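## Task

The cell is halted. Its log reads: 02:08:04 MOVER took the lid off R83 at nest N2 and parked it on LP2; 02:08:31 took the lid off R33 at N3 and parked it on LP1; 02:08:58 took the lid off R38 at N1 and parked it on LP3; 02:10:40 the DISPENSER failed and the run was aborted; 02:10:55 AUTO-RECOVER moved the lid from LP1 onto N1, reported done; 02:11:26 the watchdog halted AUTO-RECOVER. The lids are unmarked, so only this log says which lid belongs to which plate. Give every plate back its own lid, seated fully, with each plate still in its original nest, and then press CONTINUE. If what you see disagrees with the log, press CALL instead, and every plate and lid must then be where it was at the start. Pressing RETRY, CONTINUE or SKIP while the gripper holds labware, or while any plate at a nest is not seated in it or any lid there is not seated on a plate, fails the job. Nothing may count as done if the robot alone is holding it in place at the end: release, and leave the gripper clear, though resting on the panel housing, the CALL key or the required key is allowed.

## Robot and tools

Robot: a single six-joint arm (big_yam) with one parallel two-finger gripper. There is only one arm, so every motion argument is a single list for it. Camera: cam_wrist only, 504x504, mounted on the wrist.

Frames: results report the gripper point (end_effector_position, metres, midway between the finger pads about 1 cm short of the tips) and its orientation (end_effector_quat_wxyz) in the scene frame. Its origin is on the table under the arm base; +z is up, +x forward, +y to the left. Motion commands, however, are written in the gripper's own axes: the fingers point along gripper +z and open and close along gripper y.

Deck: nests are labelled N1, N2, N3 and lid parks LP1, LP2, LP3, in no fixed arrangement, so read the labels in the camera. The operator PANEL sits to the robot's left (+y). Facing it, keys run left to right: RETRY (white), CONTINUE (green), SKIP (yellow), CALL (blue). The first three are go keys and end the job the moment one goes down; after CALL the job ends when the robot stops. A key registers only when pushed until it latches. Pressing a wrong or premature go key is generally worse than pressing nothing.

The row: 7 numbers, each in [-1, 1], order dx, dy, dz, rx, ry, rz, opening. The first six are an offset, not a pose: they describe a target relative to the gripper pose in the most recent result that reported it (or, before any such result in the scene and for later calls within one reply, relative to where the gripper is when the action begins), expressed in gripper axes. Scale: 1.0 equals 0.6 m for dx, dy, dz and 180 degrees for rx, ry, rz, which together form one rotation vector. Opening is absolute: +1 fully open (0.094 m), -1 closed. All-zero offsets are not a pause; they pull the hand back to the reference pose.

execute_actions {actions, pictures}: actions holds one item at most. Empty list: just returns the state (with images). {rows, steps}: rows is 1 to 15 rows, steps at most 15 (default 15), one row per 1/30 s step, last row repeated if short; every row is measured from the same reference pose, not from the previous row. {steps} alone: a wait of up to 300 steps counted from the previous result, including reply time. An action needs at least 10 steps; its last 10 are run after the result is taken. Images come only with an empty list or pictures: true.

move {target, speed}: target is one row as above (offset from the last reported pose, opening absolute, sent at the start). The gripper travels in a straight line for 0.5 to 10 s, cut off at 10 s. speed is in m/s, 0.002 to 0.5, default 0.25; rotation is capped at twice that in rad/s. The path does not avoid obstacles, the hand may lag or overshoot, and faster or deeper-past-contact targets hit and press harder. Its result adds a move: line (done, off_target, moving, held, fault) with limits flags (paced = pose clipped; held = a safety check blocked some steps) and distance to target; it includes images.

wait {seconds}: 0 to 10 s, sends nothing. zoom_image {camera: "cam_wrist", region: [x0, y0, x1, y1]} magnifies part of the latest image, at most 504 by 504 pixels, origin top-left. read_manual {section: "licences"} only returns licence text. finished_scene {scene: 1 or 2} ends and grades the current scene irreversibly.

Reading results: the state line gives pose; Joint positions and Joint velocities list waist, shoulder, elbow, wrist pitch, wrist yaw, wrist roll, then finger gap in metres. grip_measured is the finger opening on the command scale. HELD marks steps whose command was partly withheld; "pose unreachable" means the clearance check changed or blocked the command. "Hand target" shows where the controller is currently driving. Joint torques are noisy, offset readings. MOTOR HOT warns from 85 °C; at 100 °C an OVER-TEMPERATURE FAULT drops the arm.

Practical notes: each step the command is clipped to 70 mm and 16 degrees from the measured pose, so far targets take several actions. The arm tends to end a centimetre or more low; correct by re-aiming. Tiny moves of a few mm may do nothing. To hold something, command an opening roughly 0.03 below grip_measured. Never knock anything off the table, avoid slams, drops and hard shoves, and do not grip or hold loads longer than needed. Before pressing a go key, release everything, confirm plates sit in their nests and lids are seated, then press and leave the hand clear.

Each tool is called after "Emit:" as name([rows], argument=value, ...), one row to a line, values as JSON.

## Session

Emit:
execute_actions(actions=[])

Scene clock: 0.00 s of 9600.00 s.
end_effector_position=(+0.4537, +0.0213, +0.1104) grip_measured=+1.000 end_effector_quat_wxyz=(-0.077, -0.502, +0.859, -0.056)
Joint positions: [ 0.003  1.603  0.91  -0.316 -0.687 -0.84   0.094]
Joint velocities: [-0.005 -0.015  0.012 -0.002 -0.037 -0.007  0.   ]
Joint torques (N m, as the arm reports them, + toward a larger angle): no reading
Motor temperatures (°C, as the motors report them): [21 21 23 22 20 22]
Hand target: +0.454, +0.022, +0.110; -0.077, -0.503, +0.859, -0.056

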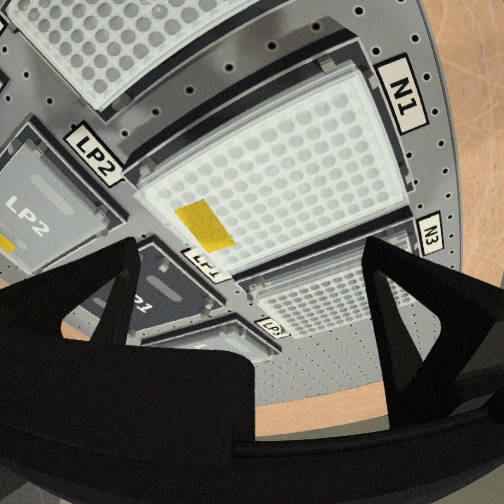

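Emit:
move(target=[0,0,-0.25,-0.037,-0.052,0.336,1])

Scene clock: 3.13 s of 9600.00 s.
end_effector_position=(+0.4676, +0.0482, +0.2536) grip_measured=+1.000 end_effector_quat_wxyz=(-0.002, -0.013, +1.000, -0.002)
Joint positions: [-0.285  1.386  0.91  -0.69  -0.989 -0.095  0.094]
Joint velocities: [ 0.005 -0.005 -0.022 -0.012  0.022  0.066  0.   ]
Joint torques (N m, as the arm reports them, + toward a larger angle): [-12.41  -9.3    2.61   0.24  -0.08   0.21]
Motor temperatures (°C, as the motors report them): [21 21 23 22 20 22]
Hand target: +0.467, +0.049, +0.258; +0.001, -0.002, +1.000, -0.003
Off the commanded pose: 0.005 m, 2 deg.
Kept back: nothing.
move: done

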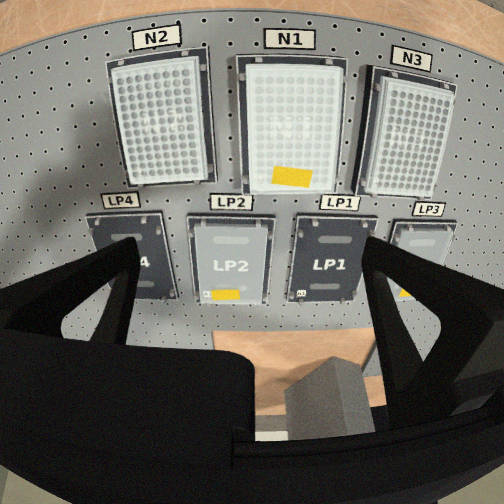

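Emit:
move(target=[-0.12,-0.065,0.22,0,0,0,1])

Emit:
zoom_image(camera="cam_wrist", region=[0,60,504,360])

Scene clock: 4.73 s of 9600.00 s.
end_effector_position=(+0.5332, +0.0057, +0.1245) grip_measured=+1.000 end_effector_quat_wxyz=(-0.006, -0.011, +1.000, -0.002)
Joint positions: [-0.11   1.733  1.1   -0.332 -0.904  0.161  0.094]
Joint velocities: [ 0.005 -0.015 -0.012 -0.002  0.022  0.022  0.   ]
Joint torques (N m, as the arm reports them, + toward a larger angle): [-14.73 -10.76   2.02   1.22   0.21   0.16]
Motor temperatures (°C, as the motors report them): [21 21 23 22 20 22]
Hand target: +0.538, +0.009, +0.121; -0.003, -0.012, +1.000, -0.000
Off the commanded pose: 0.009 m, 1 deg.
Kept back: nothing.
move: done

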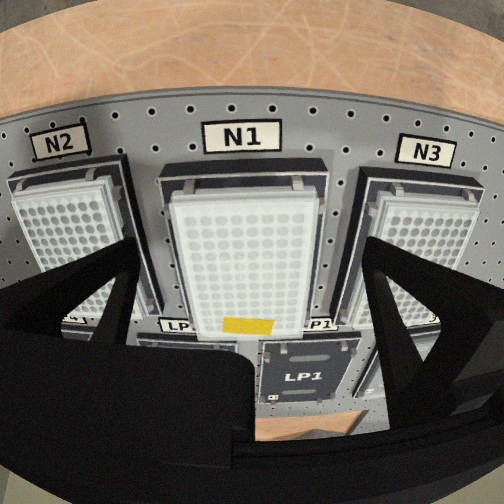

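Region (0, 60, 504, 360) of cam_wrist's 504x504 image, scaled by 1.000; it fills the top 300 rows of this view, and the rest is white.

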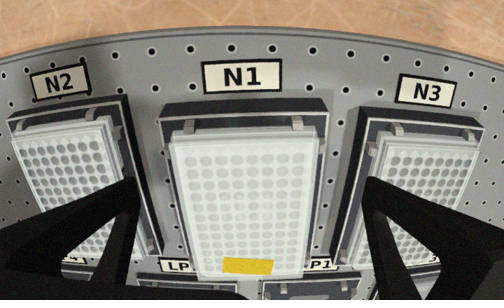

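Emit:
move(target=[0.3,0,-0.02,0,-0.33,0,1])

Scene clock: 7.53 s of 9600.00 s.
end_effector_position=(+0.3627, -0.0000, +0.1343) grip_measured=+1.000 end_effector_quat_wxyz=(+0.409, +0.030, +0.909, -0.079)
Joint positions: [0.238 1.973 0.285 1.566 0.015 0.819 0.094]
Joint velocities: [ 0.005 -0.005 -0.007  0.017  0.007  0.022  0.   ]
Joint torques (N m, as the arm reports them, + toward a larger angle): [-7.46 -8.01 -8.49  2.44  0.72  0.15]
Motor temperatures (°C, as the motors report them): [21 21 24 22 20 22]
Hand target: +0.352, +0.003, +0.138; +0.404, +0.036, +0.911, -0.077
Off the commanded pose: 0.010 m, 15 deg.
joint sent to its limit — the command would take joint 4 (wrist pitch) past its upper limit, so that joint was sent only as far as its limit.
Kept back: nothing.
move: off_target

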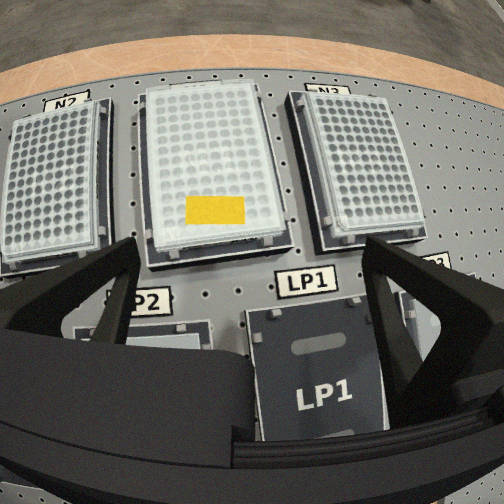

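Emit:
zoom_image(camera="cam_wrist", region=[90,150,440,290])

Emit:
move(target=[-0.058,0.048,0.17,-0.052,0.268,-0.02,1])

Region (90, 150, 440, 290) of cam_wrist's 504x504 image, scaled by 1.440, with more detail than that image has; it fills the top 202 rows of this view, and the rest is white.

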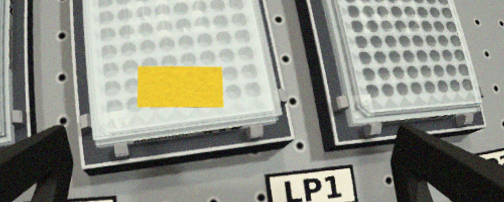

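Scene clock: 10.20 s of 9600.00 s.
end_effector_position=(+0.4692, +0.0193, +0.0908) grip_measured=+1.000 end_effector_quat_wxyz=(+0.006, -0.001, +1.000, -0.000)
Joint positions: [-0.015  1.692  0.889 -0.035 -0.843  0.326  0.094]
Joint velocities: [ 0.005  0.005 -0.012 -0.002  0.022 -0.066  0.   ]
Joint torques (N m, as the arm reports them, + toward a larger angle): [-13.83  -8.82   0.01   0.04  -0.05  -0.1 ]
Motor temperatures (°C, as the motors report them): [21 21 24 22 20 22]
Hand target: +0.466, +0.009, +0.091; +0.003, +0.004, +1.000, -0.005
Off the commanded pose: 0.009 m, 1 deg.
Kept back: nothing.
move: done

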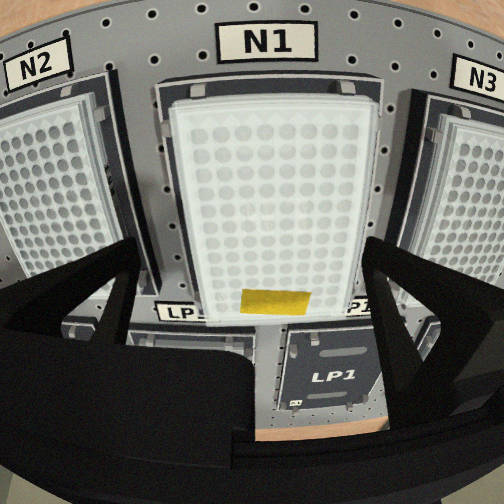

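Emit:
move(target=[0.015,-0.028,0.035,0,0,0,1], speed=0.05)

Emit:
zoom_image(camera="cam_wrist", region=[0,80,200,280])

Scene clock: 11.47 s of 9600.00 s.
end_effector_position=(+0.4660, +0.0012, +0.0776) grip_measured=+1.000 end_effector_quat_wxyz=(+0.012, -0.004, +1.000, -0.002)
Joint positions: [-0.015  1.751  0.889  0.036 -0.835  0.329  0.094]
Joint velocities: [ 0.005 -0.015  0.012 -0.012  0.022 -0.037  0.   ]
Joint torques (N m, as the arm reports them, + toward a larger angle): [-12.84  -9.36  -0.87   1.31   0.19   0.16]
Motor temperatures (°C, as the motors report them): [21 21 24 22 20 22]
Hand target: +0.460, +0.002, +0.070; +0.006, -0.001, +1.000, -0.000
Off the commanded pose: 0.010 m, 1 deg.
Kept back: nothing.
move: done

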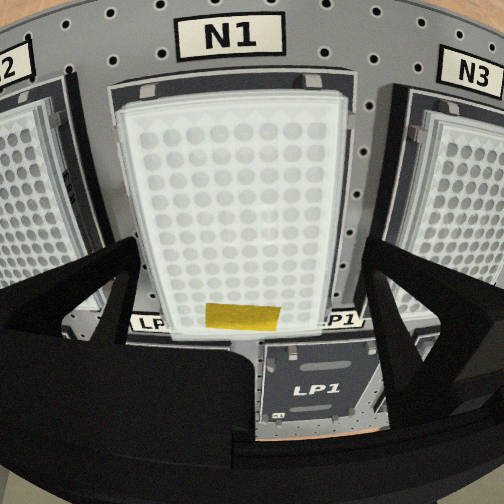

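Region (0, 80, 200, 280) of cam_wrist's 504x504 image, scaled by 2.520, with more detail than that image has.

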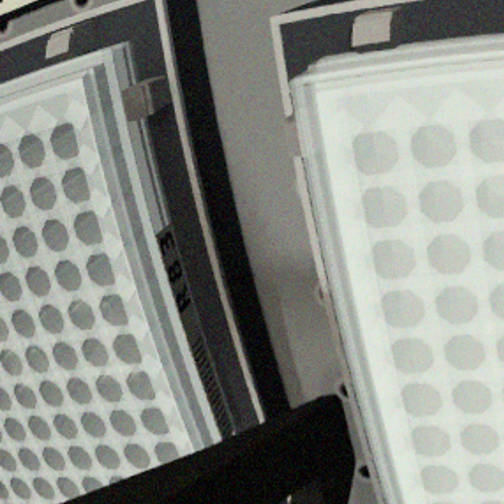

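R83 matches. Check the others.

Emit:
move(target=[0,-0.2,-0.02,0,0,0,1])

Emit:
zoom_image(camera="cam_wrist", region=[0,80,200,280])

Emit:
move(target=[0,-0.2,-0.01,0,0,0,1])

Emit:
zoom_image(camera="cam_wrist", region=[0,80,200,280])

Scene clock: 12.83 s of 9600.00 s.
end_effector_position=(+0.4663, -0.1231, +0.0945) grip_measured=+1.000 end_effector_quat_wxyz=(+0.016, +0.001, +1.000, -0.006)
Joint positions: [-0.201  1.994  0.988  0.011 -0.941  0.116  0.094]
Joint velocities: [-0.005 -0.005  0.002  0.007 -0.022  0.037  0.   ]
Joint torques (N m, as the arm reports them, + toward a larger angle): [-16.33  -9.44   0.17   0.02  -0.06  -0.05]
Motor temperatures (°C, as the motors report them): [21 21 24 22 20 22]
Hand target: +0.467, -0.120, +0.093; +0.013, -0.005, +1.000, -0.004
Off the commanded pose: 0.006 m, 1 deg.
Kept back: nothing.
move: done

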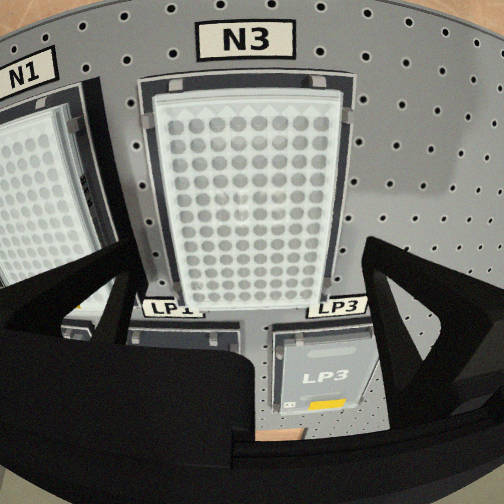

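Region (0, 80, 200, 280) of cam_wrist's 504x504 image, scaled by 2.520, with more detail than that image has.

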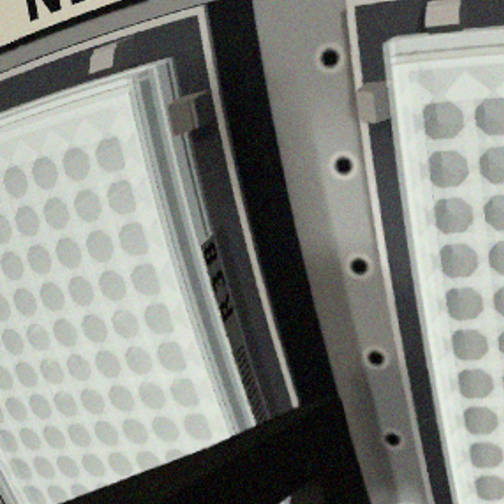

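Scene clock: 13.93 s of 9600.00 s.
end_effector_position=(+0.4619, -0.2472, +0.1059) grip_measured=+1.000 end_effector_quat_wxyz=(+0.020, +0.009, +1.000, -0.010)
Joint positions: [-0.354  2.259  1.184 -0.108 -1.004 -0.099  0.094]
Joint velocities: [ 0.005 -0.015  0.012 -0.007 -0.037 -0.037  0.   ]
Joint torques (N m, as the arm reports them, + toward a larger angle): [-19.52 -10.22   1.15   0.16  -0.06  -0.07]
Motor temperatures (°C, as the motors report them): [22 21 24 22 20 22]
Hand target: +0.466, -0.244, +0.105; +0.018, +0.001, +1.000, -0.008
Off the commanded pose: 0.007 m, 1 deg.
Kept back: nothing.
move: done

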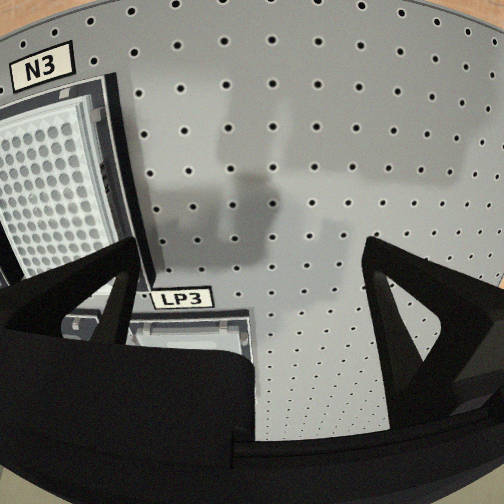

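Region (0, 80, 200, 280) of cam_wrist's 504x504 image, scaled by 2.520, with more detail than that image has.

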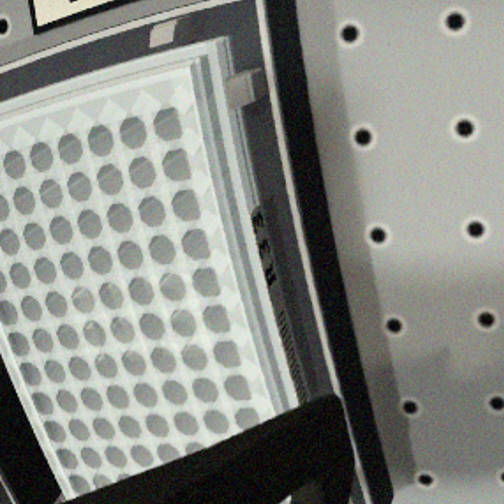

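Emit:
move(target=[0.008,0.43,0.05,-0.006,0.013,-0.013,1])

Scene clock: 16.53 s of 9600.00 s.
end_effector_position=(+0.4667, +0.0111, +0.0697) grip_measured=+1.000 end_effector_quat_wxyz=(-0.001, -0.014, +1.000, +0.002)
Joint positions: [ 0.008  1.752  0.911  0.002 -0.837  0.31   0.094]
Joint velocities: [ 0.005 -0.005  0.012 -0.017  0.022 -0.007  0.   ]
Joint torques (N m, as the arm reports them, + toward a larger angle): [-12.65 -10.35  -1.19   1.01   0.15   0.21]
Motor temperatures (°C, as the motors report them): [22 21 24 22 20 22]
Hand target: +0.463, +0.013, +0.067; -0.003, -0.009, +1.000, +0.003
Off the commanded pose: 0.004 m, 0 deg.
Kept back: nothing.
move: done

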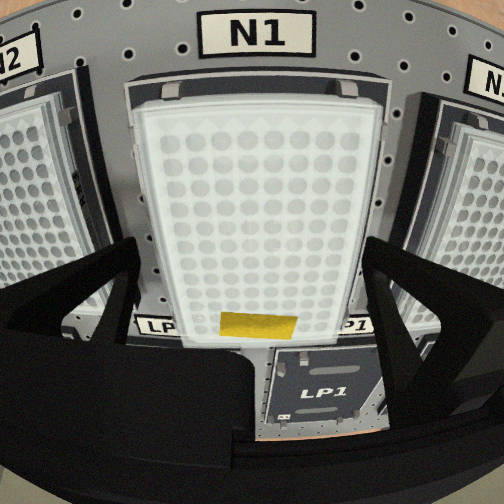

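Emit:
move(target=[0.004,-0.001,0.028,0,0,0,1], speed=0.03)

Scene clock: 18.43 s of 9600.00 s.
end_effector_position=(+0.4652, +0.0086, +0.0611) grip_measured=+1.000 end_effector_quat_wxyz=(+0.002, -0.015, +1.000, -0.001)
Joint positions: [ 0.02   1.771  0.911  0.036 -0.822  0.327  0.094]
Joint velocities: [-0.015 -0.005  0.017  0.002 -0.037 -0.022  0.   ]
Joint torques (N m, as the arm reports them, + toward a larger angle): [-11.78  -9.21  -0.08   1.29   0.16   0.2 ]
Motor temperatures (°C, as the motors report them): [22 21 23 22 20 22]
Hand target: +0.464, +0.010, +0.053; -0.001, -0.014, +1.000, +0.002
Off the commanded pose: 0.009 m, 0 deg.
Kept back: nothing.
move: done

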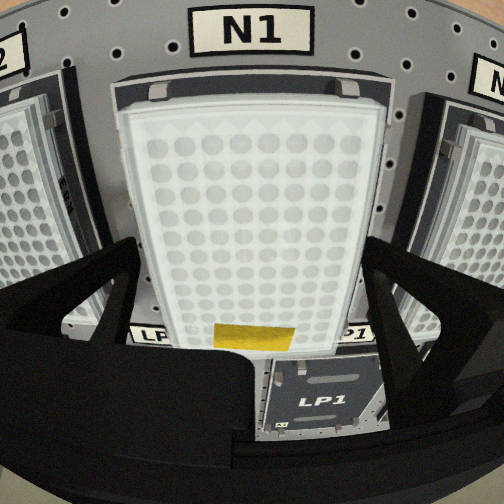

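Emit:
move(target=[0,0,0.012,0,0,0,0.76])

Scene clock: 19.37 s of 9600.00 s.
end_effector_position=(+0.4657, +0.0076, +0.0613) grip_measured=+0.784 end_effector_quat_wxyz=(+0.003, -0.014, +1.000, -0.003)
Joint positions: [ 0.02   1.771  0.911  0.038 -0.816  0.328  0.084]
Joint velocities: [-0.015 -0.005 -0.007  0.002 -0.022 -0.007 -0.   ]
Joint torques (N m, as the arm reports them, + toward a larger angle): [-12.96  -9.38  -0.11   1.43   0.18   0.15]
Motor temperatures (°C, as the motors report them): [22 21 23 22 20 22]
Hand target: +0.465, +0.009, +0.054; +0.002, -0.015, +1.000, -0.001
Off the commanded pose: 0.007 m, 0 deg.
Kept back: nothing.
move: done

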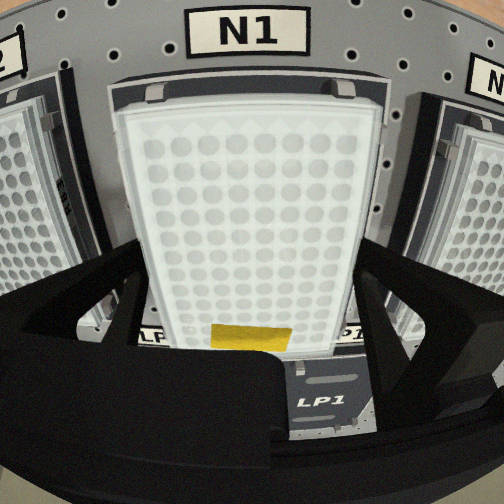

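Emit:
move(target=[0,0,-0.055,0,0,0,0.75], speed=0.04)

Scene clock: 20.77 s of 9600.00 s.
end_effector_position=(+0.4648, +0.0093, +0.0869) grip_measured=+0.784 end_effector_quat_wxyz=(+0.001, -0.013, +1.000, -0.001)
Joint positions: [-0.02   1.718  0.892 -0.034 -0.848  0.283  0.084]
Joint velocities: [-0.024  0.005 -0.012  0.007  0.081 -0.022  0.   ]
Joint torques (N m, as the arm reports them, + toward a larger angle): [-14.75 -11.6   -0.84   0.01   0.01  -0.09]
Motor temperatures (°C, as the motors report them): [22 22 23 22 20 22]
Hand target: +0.466, +0.008, +0.094; +0.004, -0.015, +1.000, -0.004
Off the commanded pose: 0.008 m, 0 deg.
Kept back: nothing.
move: done

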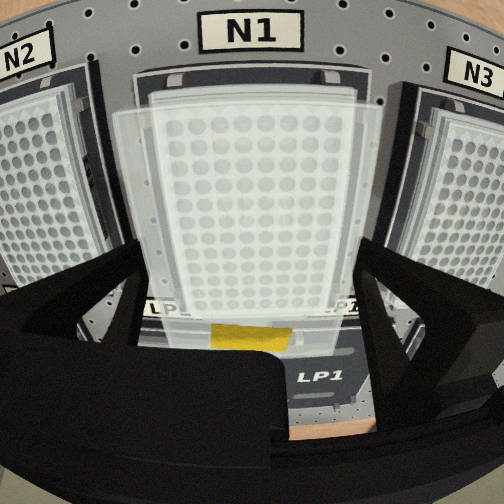

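Lid only. To N3.

Emit:
move(target=[0,-0.212,0.01,0,0,0,0.75], speed=0.12)

Emit:
move(target=[0,0.002,0.025,0,0,0,0.75], speed=0.03)

Scene clock: 22.70 s of 9600.00 s.
end_effector_position=(+0.4664, -0.1144, +0.0818) grip_measured=+0.784 end_effector_quat_wxyz=(-0.000, -0.009, +1.000, -0.002)
Joint positions: [-0.172  2.     1.013 -0.031 -0.937  0.091  0.084]
Joint velocities: [ 0.005 -0.005  0.027 -0.012 -0.007 -0.037 -0.001]
Joint torques (N m, as the arm reports them, + toward a larger angle): [-17.69  -9.82   0.03   0.58  -0.05  -0.06]
Motor temperatures (°C, as the motors report them): [22 22 23 22 20 22]
Hand target: +0.468, -0.119, +0.084; +0.002, -0.014, +1.000, -0.003
Off the commanded pose: 0.004 m, 0 deg.
Kept back: nothing.
move: done

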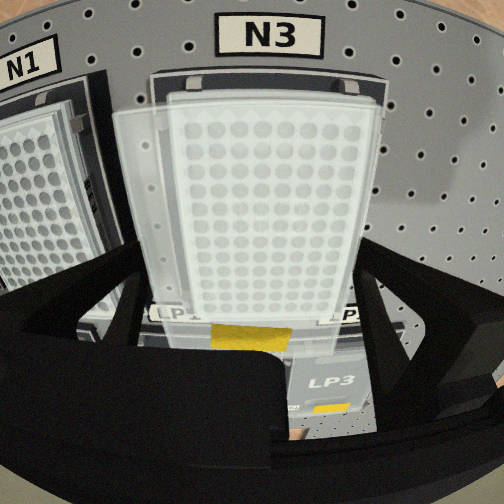

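Scene clock: 23.60 s of 9600.00 s.
end_effector_position=(+0.4675, -0.1143, +0.0762) grip_measured=+0.784 end_effector_quat_wxyz=(+0.003, -0.010, +1.000, -0.004)
Joint positions: [-0.162  2.007  1.013 -0.001 -0.926  0.113  0.084]
Joint velocities: [-0.005  0.005  0.022 -0.017  0.022  0.007  0.   ]
Joint torques (N m, as the arm reports them, + toward a larger angle): [-15.41  -8.71   0.29   1.12   0.16   0.2 ]
Motor temperatures (°C, as the motors report them): [22 22 23 22 20 22]
Hand target: +0.466, -0.113, +0.067; -0.001, -0.009, +1.000, -0.002
Off the commanded pose: 0.010 m, 0 deg.
Kept back: nothing.
move: done

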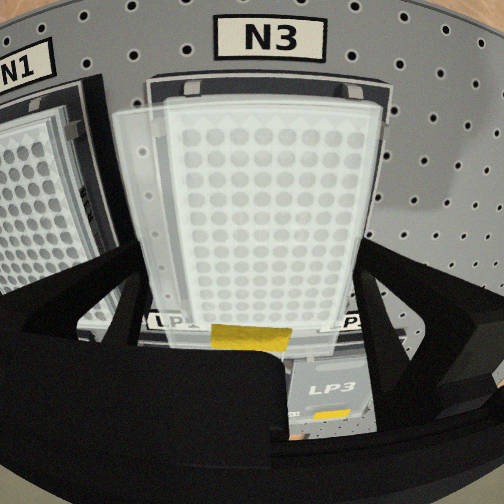

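Emit:
move(target=[0.008,-0.018,0.012,-0.002,0.002,0,0.75], speed=0.03)

Scene clock: 24.83 s of 9600.00 s.
end_effector_position=(+0.4618, -0.1212, +0.0709) grip_measured=+0.784 end_effector_quat_wxyz=(-0.003, -0.002, +1.000, -0.002)
Joint positions: [-0.162  2.032  1.02  -0.001 -0.932  0.114  0.084]
Joint velocities: [-0.005 -0.015 -0.017 -0.002  0.007 -0.037 -0.001]
Joint torques (N m, as the arm reports them, + toward a larger angle): [-17.43  -8.12  -0.27   1.11  -0.03  -0.11]
Motor temperatures (°C, as the motors report them): [22 22 23 22 20 22]
Hand target: +0.463, -0.125, +0.069; -0.000, -0.010, +1.000, -0.001
Off the commanded pose: 0.005 m, 1 deg.
Kept back: nothing.
move: done

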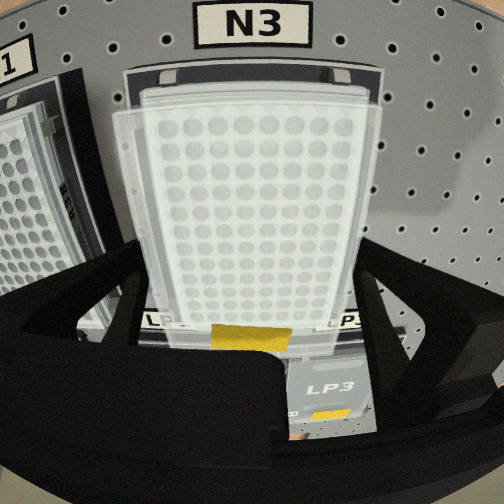

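Emit:
move(target=[-0.007,-0.009,0.004,0,-0.002,-0.008,0.75], speed=0.03)

Scene clock: 25.83 s of 9600.00 s.
end_effector_position=(+0.4678, -0.1206, +0.0708) grip_measured=+0.784 end_effector_quat_wxyz=(+0.001, -0.011, +1.000, -0.002)
Joint positions: [-0.162  2.032  1.031 -0.001 -0.932  0.106  0.084]
Joint velocities: [ 0.005 -0.015 -0.002 -0.017 -0.022 -0.081 -0.   ]
Joint torques (N m, as the arm reports them, + toward a larger angle): [-17.34  -8.39  -0.18   1.04   0.02  -0.1 ]
Motor temperatures (°C, as the motors report them): [22 22 23 22 20 22]
Hand target: +0.466, -0.127, +0.069; +0.000, -0.015, +1.000, -0.002
Off the commanded pose: 0.007 m, 0 deg.
Kept back: nothing.
move: done

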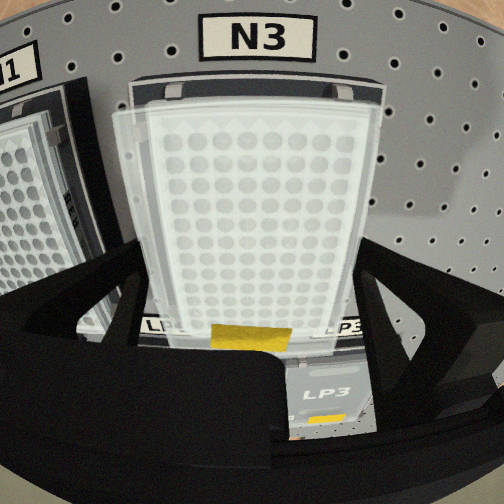

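Emit:
move(target=[0.004,-0.015,0.006,0,0,0,0.75], speed=0.03)

Scene clock: 27.07 s of 9600.00 s.
end_effector_position=(+0.4638, -0.1243, +0.0685) grip_measured=+0.784 end_effector_quat_wxyz=(-0.003, -0.007, +1.000, -0.002)
Joint positions: [-0.162  2.043  1.031 -0.001 -0.932  0.105  0.084]
Joint velocities: [ 0.005 -0.005  0.042  0.012  0.007 -0.007  0.   ]
Joint torques (N m, as the arm reports them, + toward a larger angle): [-17.92  -8.3   -0.14   1.24  -0.05  -0.04]
Motor temperatures (°C, as the motors report them): [22 22 23 22 20 22]
Hand target: +0.465, -0.130, +0.068; +0.000, -0.011, +1.000, -0.002
Off the commanded pose: 0.006 m, 1 deg.
Kept back: nothing.
move: done

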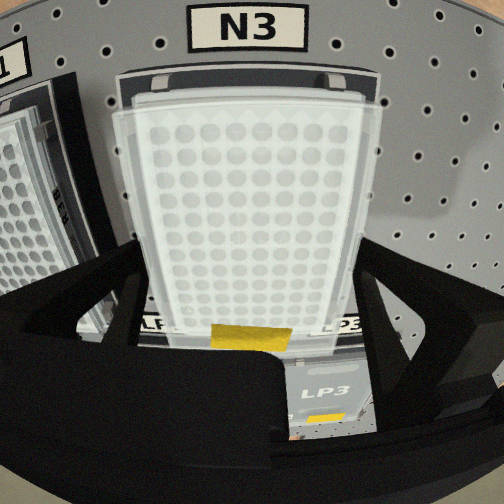

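Emit:
move(target=[-0.004,-0.003,0.022,0,0,0,0.75], speed=0.02)

Scene clock: 28.47 s of 9600.00 s.
end_effector_position=(+0.4696, -0.1276, +0.0659) grip_measured=+0.784 end_effector_quat_wxyz=(+0.003, -0.008, +1.000, -0.005)
Joint positions: [-0.161  2.054  1.045  0.014 -0.925  0.117  0.084]
Joint velocities: [ 0.005 -0.005 -0.017 -0.012 -0.007 -0.007  0.002]
Joint torques (N m, as the arm reports them, + toward a larger angle): [-16.21  -8.27  -0.16   1.38   0.15   0.15]
Motor temperatures (°C, as the motors report them): [22 22 23 22 20 22]
Hand target: +0.466, -0.126, +0.056; -0.003, -0.007, +1.000, -0.002
Off the commanded pose: 0.011 m, 1 deg.
Kept back: nothing.
move: off_target

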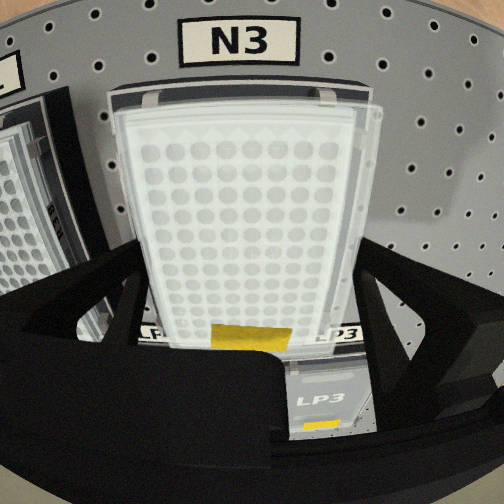

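Emit:
move(target=[0.011,0.011,0.02,-0.002,0.002,0,0.75], speed=0.02)

Scene clock: 29.80 s of 9600.00 s.
end_effector_position=(+0.4700, -0.1253, +0.0628) grip_measured=+0.784 end_effector_quat_wxyz=(+0.006, -0.010, +1.000, -0.005)
Joint positions: [-0.153  2.054  1.04   0.038 -0.92   0.133  0.084]
Joint velocities: [ 0.005 -0.005  0.007 -0.007 -0.007  0.022 -0.001]
Joint torques (N m, as the arm reports them, + toward a larger angle): [-15.95  -9.32  -1.18   1.31   0.15   0.17]
Motor temperatures (°C, as the motors report them): [22 22 23 22 20 22]
Hand target: +0.463, -0.121, +0.054; -0.001, -0.007, +1.000, -0.001
Off the commanded pose: 0.012 m, 1 deg.
Kept back: nothing.
move: off_target

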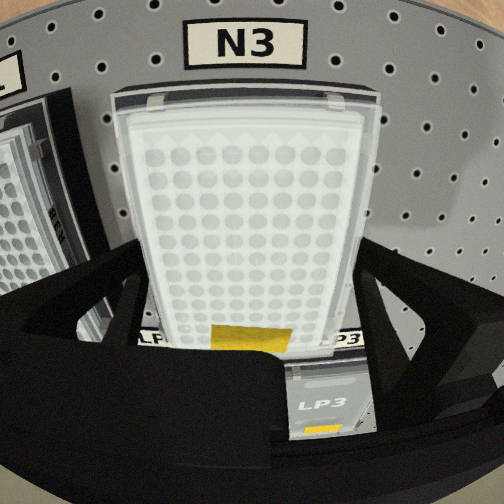

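Emit:
move(target=[0.017,0.003,0.004,-0.003,0.008,0,0.75], speed=0.02)

Scene clock: 31.10 s of 9600.00 s.
end_effector_position=(+0.4679, -0.1245, +0.0628) grip_measured=+0.784 end_effector_quat_wxyz=(+0.002, -0.011, +1.000, -0.002)
Joint positions: [-0.153  2.054  1.04   0.027 -0.927  0.121  0.084]
Joint velocities: [-0.005 -0.015  0.012 -0.027 -0.051 -0.051  0.001]
Joint torques (N m, as the arm reports them, + toward a larger angle): [-16.88  -9.82  -1.2    0.06  -0.05  -0.13]
Motor temperatures (°C, as the motors report them): [22 22 23 22 20 22]
Hand target: +0.460, -0.124, +0.060; -0.006, -0.010, +1.000, -0.000
Off the commanded pose: 0.009 m, 1 deg.
Kept back: nothing.
move: done

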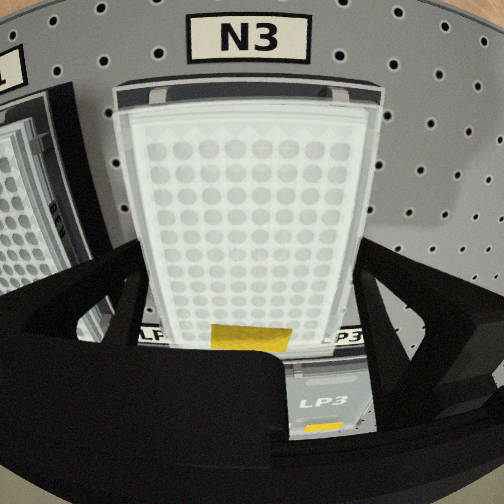

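Emit:
move(target=[0.015,0.002,0.022,0,0.006,0,0.75], speed=0.02)

Scene clock: 32.37 s of 9600.00 s.
end_effector_position=(+0.4678, -0.1249, +0.0624) grip_measured=+0.784 end_effector_quat_wxyz=(+0.002, -0.011, +1.000, -0.004)
Joint positions: [-0.152  2.054  1.04   0.027 -0.922  0.121  0.084]
Joint velocities: [-0.005 -0.005  0.007 -0.012 -0.007  0.066 -0.002]
Joint torques (N m, as the arm reports them, + toward a larger angle): [-15.28  -7.68  -0.81   1.17   0.28   0.15]
Motor temperatures (°C, as the motors report them): [22 22 23 22 20 22]
Hand target: +0.459, -0.123, +0.050; -0.007, -0.011, +1.000, -0.002
Off the commanded pose: 0.016 m, 1 deg.
Kept back: nothing.
move: off_target

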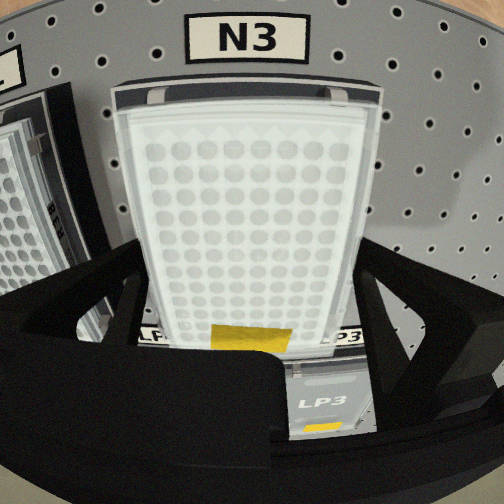

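Resting on the rim; slide toward -x.

Emit:
move(target=[0.02,0,0.004,0,0.004,0,0.75], speed=0.02)

Emit:
move(target=[0.008,0.004,0.024,0,0.003,0,0.75], speed=0.02)

Scene clock: 33.50 s of 9600.00 s.
end_effector_position=(+0.4633, -0.1254, +0.0624) grip_measured=+0.784 end_effector_quat_wxyz=(-0.000, -0.008, +1.000, -0.004)
Joint positions: [-0.152  2.054  1.032  0.027 -0.922  0.121  0.084]
Joint velocities: [-0.005 -0.005  0.002 -0.002 -0.037 -0.022 -0.   ]
Joint torques (N m, as the arm reports them, + toward a larger angle): [-17.13  -9.56  -1.76   1.01   0.11  -0.08]
Motor temperatures (°C, as the motors report them): [22 22 23 22 20 22]
Hand target: +0.456, -0.125, +0.060; -0.004, -0.011, +1.000, -0.004
Off the commanded pose: 0.008 m, 1 deg.
Kept back: nothing.
move: done

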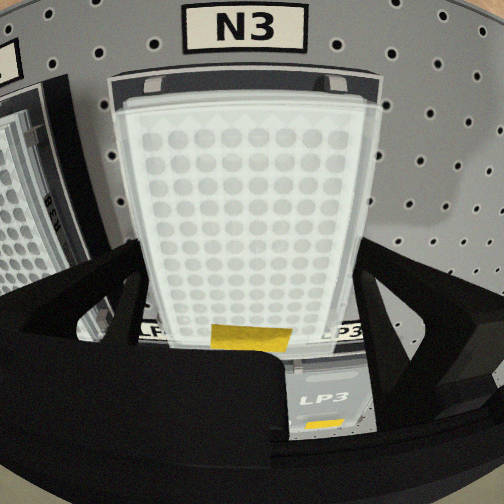

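Scene clock: 34.63 s of 9600.00 s.
end_effector_position=(+0.4647, -0.1243, +0.0598) grip_measured=+0.784 end_effector_quat_wxyz=(+0.002, -0.008, +1.000, -0.007)
Joint positions: [-0.146  2.054  1.032  0.04  -0.913  0.134  0.084]
Joint velocities: [-0.015 -0.005  0.002 -0.012 -0.007 -0.051 -0.001]
Joint torques (N m, as the arm reports them, + toward a larger angle): [-15.22  -7.68  -0.56   1.26   0.19   0.12]
Motor temperatures (°C, as the motors report them): [22 22 23 22 20 22]
Hand target: +0.458, -0.123, +0.048; -0.005, -0.008, +1.000, -0.004
Off the commanded pose: 0.013 m, 1 deg.
Kept back: nothing.
move: off_target

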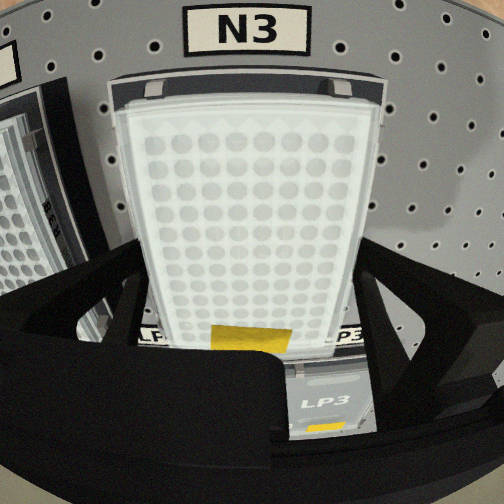

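Emit:
move(target=[0,0,0,0,0,0,1])

Emit:
move(target=[0,0,-0.06,-0.004,0,0,1], speed=0.08)

Emit:
move(target=[0.29,-0.065,0,0,0,0,1])

Scene clock: 35.70 s of 9600.00 s.
end_effector_position=(+0.4647, -0.1243, +0.0598) grip_measured=+1.000 end_effector_quat_wxyz=(+0.002, -0.008, +1.000, -0.007)
Joint positions: [-0.146  2.054  1.032  0.04  -0.913  0.135  0.094]
Joint velocities: [ 0.005 -0.015  0.002 -0.017 -0.007  0.037  0.   ]
Joint torques (N m, as the arm reports them, + toward a larger angle): [-17.01 -10.17  -0.87   0.75   0.09   0.08]
Motor temperatures (°C, as the motors report them): [22 22 23 22 20 22]
Hand target: +0.465, -0.124, +0.060; +0.002, -0.008, +1.000, -0.007
Off the commanded pose: 0.000 m, 0 deg.
Kept back: nothing.
move: done

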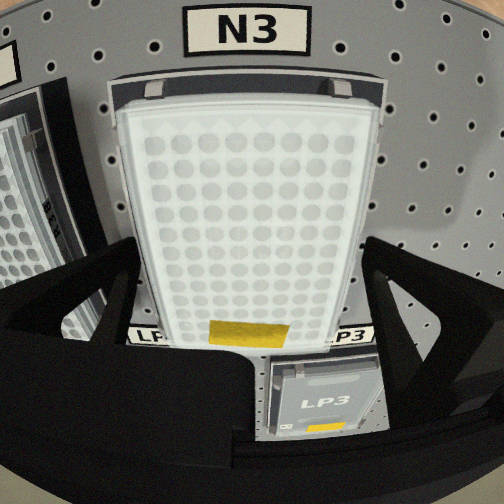

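Scene clock: 36.53 s of 9600.00 s.
end_effector_position=(+0.4651, -0.1244, +0.0914) grip_measured=+1.000 end_effector_quat_wxyz=(+0.002, -0.005, +1.000, -0.001)
Joint positions: [-0.2    2.007  1.014 -0.049 -0.954  0.065  0.094]
Joint velocities: [ 0.005 -0.005 -0.007 -0.002  0.007  0.037  0.   ]
Joint torques (N m, as the arm reports them, + toward a larger angle): [-17.12 -11.47  -0.53   0.03  -0.07  -0.07]
Motor temperatures (°C, as the motors report them): [22 22 23 22 20 22]
Hand target: +0.465, -0.123, +0.096; +0.002, -0.009, +1.000, -0.001
Off the commanded pose: 0.004 m, 0 deg.
Kept back: nothing.
move: done

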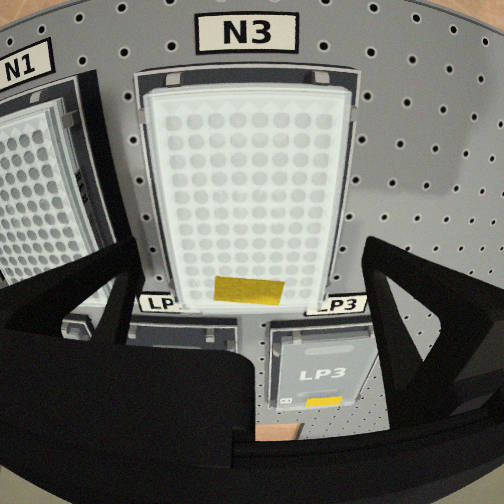

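Scene clock: 37.80 s of 9600.00 s.
end_effector_position=(+0.2887, -0.1637, +0.0889) grip_measured=+1.000 end_effector_quat_wxyz=(-0.005, +0.002, +1.000, +0.000)
Joint positions: [-0.24   2.186  0.669  0.4   -0.975 -0.002  0.094]
Joint velocities: [-0.005 -0.005  0.017  0.017 -0.007 -0.022  0.   ]
Joint torques (N m, as the arm reports them, + toward a larger angle): [-14.95  -6.88  -2.78   1.22  -0.07  -0.03]
Motor temperatures (°C, as the motors report them): [22 22 23 22 20 22]
Hand target: +0.291, -0.166, +0.093; +0.002, -0.005, +1.000, -0.001
Off the commanded pose: 0.004 m, 1 deg.
Kept back: nothing.
move: done

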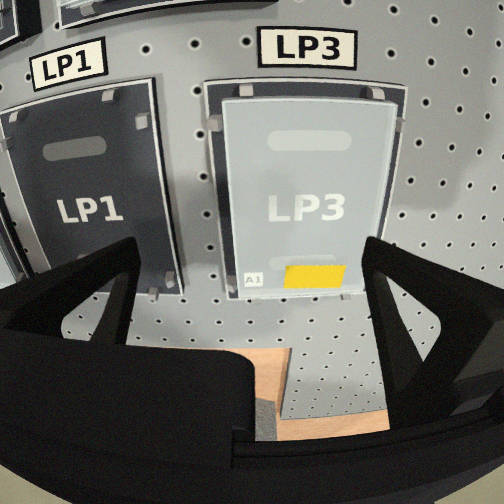

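Emit:
move(target=[0.011,-0.048,0.065,0,-0.003,-0.007,1], speed=0.08)

Scene clock: 39.00 s of 9600.00 s.
end_effector_position=(+0.2824, -0.1946, +0.0561) grip_measured=+1.000 end_effector_quat_wxyz=(+0.002, -0.009, +1.000, -0.001)
Joint positions: [-0.211  2.338  0.742  0.539 -0.958  0.04   0.094]
Joint velocities: [-0.005 -0.005 -0.002  0.007 -0.022  0.066  0.   ]
Joint torques (N m, as the arm reports them, + toward a larger angle): [-13.79  -5.62  -2.84   1.06   0.18   0.17]
Motor temperatures (°C, as the motors report them): [22 22 23 22 20 22]
Hand target: +0.281, -0.193, +0.050; -0.001, -0.009, +1.000, +0.001
Off the commanded pose: 0.007 m, 0 deg.
Kept back: nothing.
move: done

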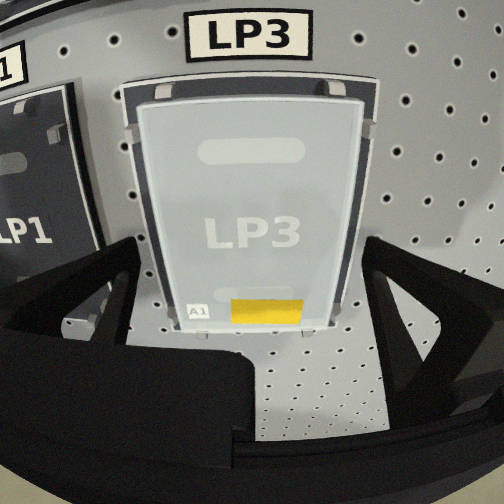

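Emit:
move(target=[0.004,0.002,0.034,0,0.002,-0.005,1], speed=0.03)

Scene clock: 40.20 s of 9600.00 s.
end_effector_position=(+0.2829, -0.1943, +0.0417) grip_measured=+1.000 end_effector_quat_wxyz=(+0.002, -0.018, +1.000, -0.003)
Joint positions: [-0.178  2.363  0.758  0.589 -0.938  0.072  0.094]
Joint velocities: [-0.005  0.015 -0.012 -0.002  0.007 -0.022  0.   ]
Joint torques (N m, as the arm reports them, + toward a larger angle): [-13.25  -5.36  -3.2    1.46   0.17   0.15]
Motor temperatures (°C, as the motors report them): [22 22 23 22 20 22]
Hand target: +0.280, -0.193, +0.036; -0.002, -0.017, +1.000, -0.001
Off the commanded pose: 0.007 m, 0 deg.
Kept back: nothing.
move: done

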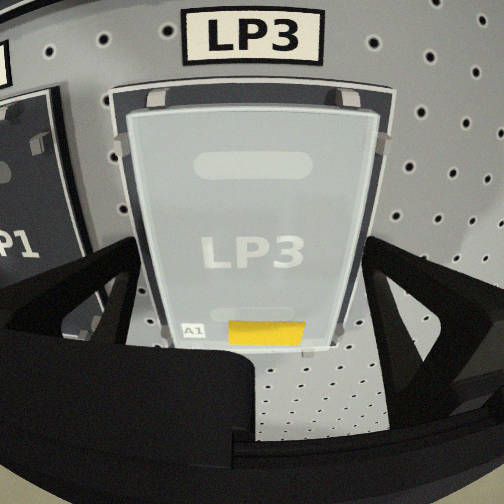

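Emit:
move(target=[0.012,0,0.018,0,0.002,0,1], speed=0.03)

Emit:
move(target=[0,0,0,0,0,0,0.75])

Scene clock: 41.47 s of 9600.00 s.
end_effector_position=(+0.2785, -0.1962, +0.0374) grip_measured=+1.000 end_effector_quat_wxyz=(+0.002, -0.018, +1.000, -0.005)
Joint positions: [-0.169  2.381  0.758  0.617 -0.928  0.084  0.094]
Joint velocities: [-0.005 -0.005 -0.002  0.007 -0.081 -0.022  0.   ]
Joint torques (N m, as the arm reports them, + toward a larger angle): [-14.23  -5.71  -3.46   1.15   0.15   0.18]
Motor temperatures (°C, as the motors report them): [22 22 23 22 20 22]
Hand target: +0.275, -0.195, +0.031; -0.002, -0.018, +1.000, -0.003
Off the commanded pose: 0.007 m, 0 deg.
Kept back: nothing.
move: done

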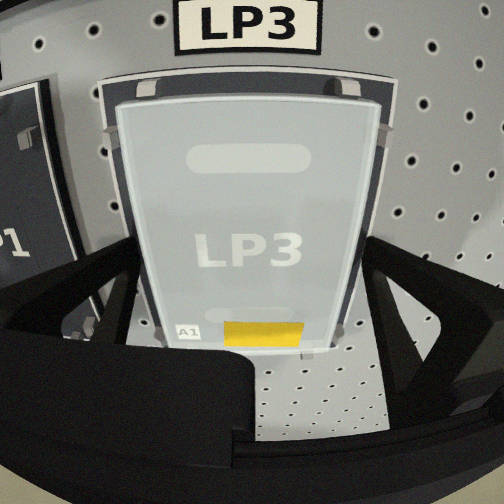

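Scene clock: 41.97 s of 9600.00 s.
end_effector_position=(+0.2785, -0.1962, +0.0374) grip_measured=+0.775 end_effector_quat_wxyz=(+0.002, -0.018, +1.000, -0.005)
Joint positions: [-0.169  2.381  0.758  0.617 -0.928  0.084  0.083]
Joint velocities: [ 0.005 -0.005 -0.002  0.002 -0.066  0.066 -0.   ]
Joint torques (N m, as the arm reports them, + toward a larger angle): [-15.13  -6.19  -3.85   0.42   0.08   0.01]
Motor temperatures (°C, as the motors report them): [22 22 23 22 20 22]
Hand target: +0.278, -0.196, +0.037; +0.002, -0.018, +1.000, -0.006
Off the commanded pose: 0.000 m, 0 deg.
Kept back: nothing.
move: done

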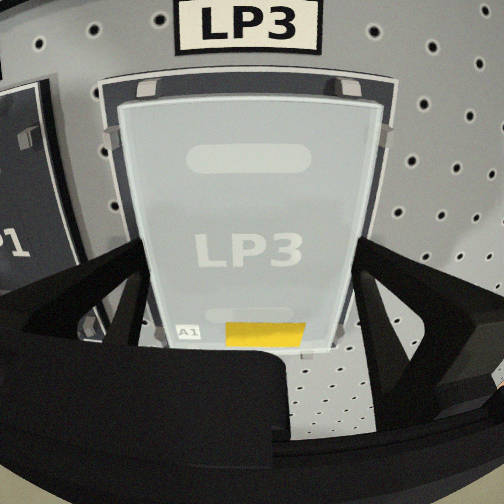

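Emit:
move(target=[0,0,-0.105,-0.003,0,0,0.74], speed=0.06)

Emit:
move(target=[-0.318,0.33,0,0,0,0.002,0.74], speed=0.15)

Scene clock: 45.43 s of 9600.00 s.
end_effector_position=(+0.2823, -0.1973, +0.0955) grip_measured=+0.775 end_effector_quat_wxyz=(+0.003, -0.018, +1.000, -0.002)
Joint positions: [-0.308  2.267  0.713  0.374 -0.999 -0.128  0.083]
Joint velocities: [-0.015 -0.005  0.007  0.012 -0.037 -0.066 -0.001]
Joint torques (N m, as the arm reports them, + toward a larger angle): [-15.82  -8.83  -3.53   0.21  -0.08  -0.05]
Motor temperatures (°C, as the motors report them): [22 22 24 22 20 22]
Hand target: +0.279, -0.195, +0.101; +0.003, -0.018, +1.000, -0.003
Off the commanded pose: 0.007 m, 0 deg.
Kept back: nothing.
move: done

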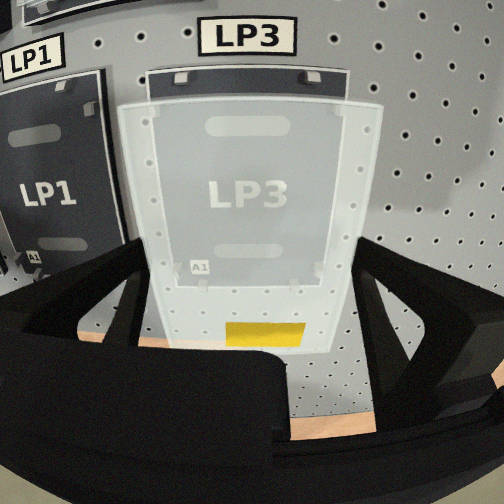

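Scene clock: 47.63 s of 9600.00 s.
end_effector_position=(+0.4692, +0.0060, +0.0938) grip_measured=+0.775 end_effector_quat_wxyz=(+0.007, -0.021, +1.000, +0.000)
Joint positions: [-0.038  1.715  0.892 -0.032 -0.859  0.261  0.083]
Joint velocities: [-0.015 -0.005 -0.002 -0.007  0.007  0.037 -0.001]
Joint torques (N m, as the arm reports them, + toward a larger angle): [-13.72 -10.81  -0.11   0.05   0.19   0.16]
Motor temperatures (°C, as the motors report them): [22 22 24 22 20 22]
Hand target: +0.466, +0.011, +0.091; +0.001, -0.014, +1.000, +0.001
Off the commanded pose: 0.004 m, 1 deg.
Kept back: nothing.
move: done

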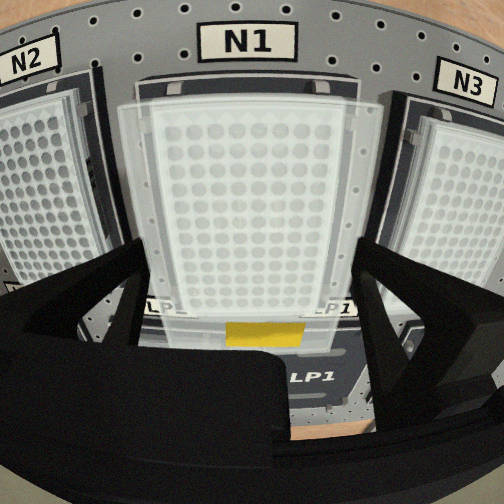

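Emit:
move(target=[0.012,0.007,0.048,0,0.006,0.005,0.74], speed=0.03)

Scene clock: 49.17 s of 9600.00 s.
end_effector_position=(+0.4640, +0.0091, +0.0728) grip_measured=+0.775 end_effector_quat_wxyz=(+0.001, -0.015, +1.000, -0.001)
Joint positions: [ 0.003  1.745  0.899  0.007 -0.832  0.305  0.083]
Joint velocities: [ 0.015  0.005 -0.022 -0.007 -0.007 -0.007 -0.001]
Joint torques (N m, as the arm reports them, + toward a larger angle): [-13.39  -9.17  -0.05   1.25   0.15   0.18]
Motor temperatures (°C, as the motors report them): [22 22 23 22 20 22]
Hand target: +0.462, +0.010, +0.065; -0.002, -0.013, +1.000, +0.001
Off the commanded pose: 0.008 m, 0 deg.
Kept back: nothing.
move: done

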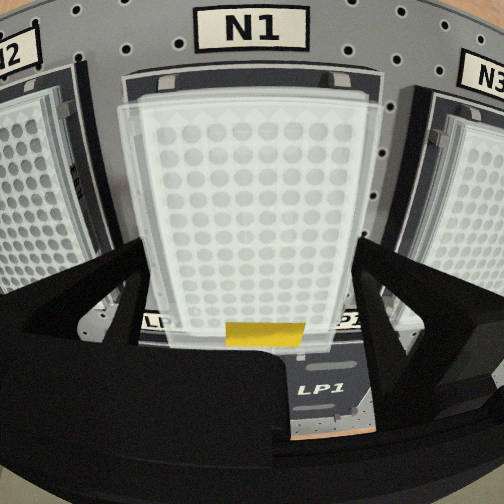

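Emit:
move(target=[0.003,0,0.027,0.001,0.003,0,0.74], speed=0.02)

Scene clock: 50.43 s of 9600.00 s.
end_effector_position=(+0.4658, +0.0076, +0.0669) grip_measured=+0.775 end_effector_quat_wxyz=(+0.002, -0.017, +1.000, -0.006)
Joint positions: [ 0.012  1.758  0.908  0.016 -0.818  0.311  0.083]
Joint velocities: [-0.015 -0.005  0.007 -0.002 -0.037 -0.007 -0.   ]
Joint torques (N m, as the arm reports them, + toward a larger angle): [-12.43  -9.5   -0.05   1.14   0.18   0.14]
Motor temperatures (°C, as the motors report them): [22 22 23 22 20 22]
Hand target: +0.462, +0.009, +0.057; -0.004, -0.015, +1.000, -0.003
Off the commanded pose: 0.011 m, 1 deg.
Kept back: nothing.
move: off_target

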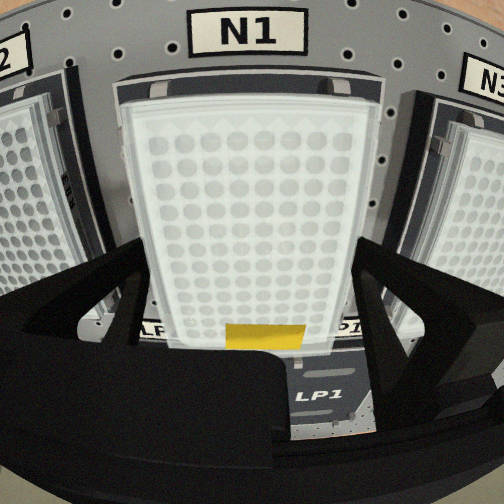

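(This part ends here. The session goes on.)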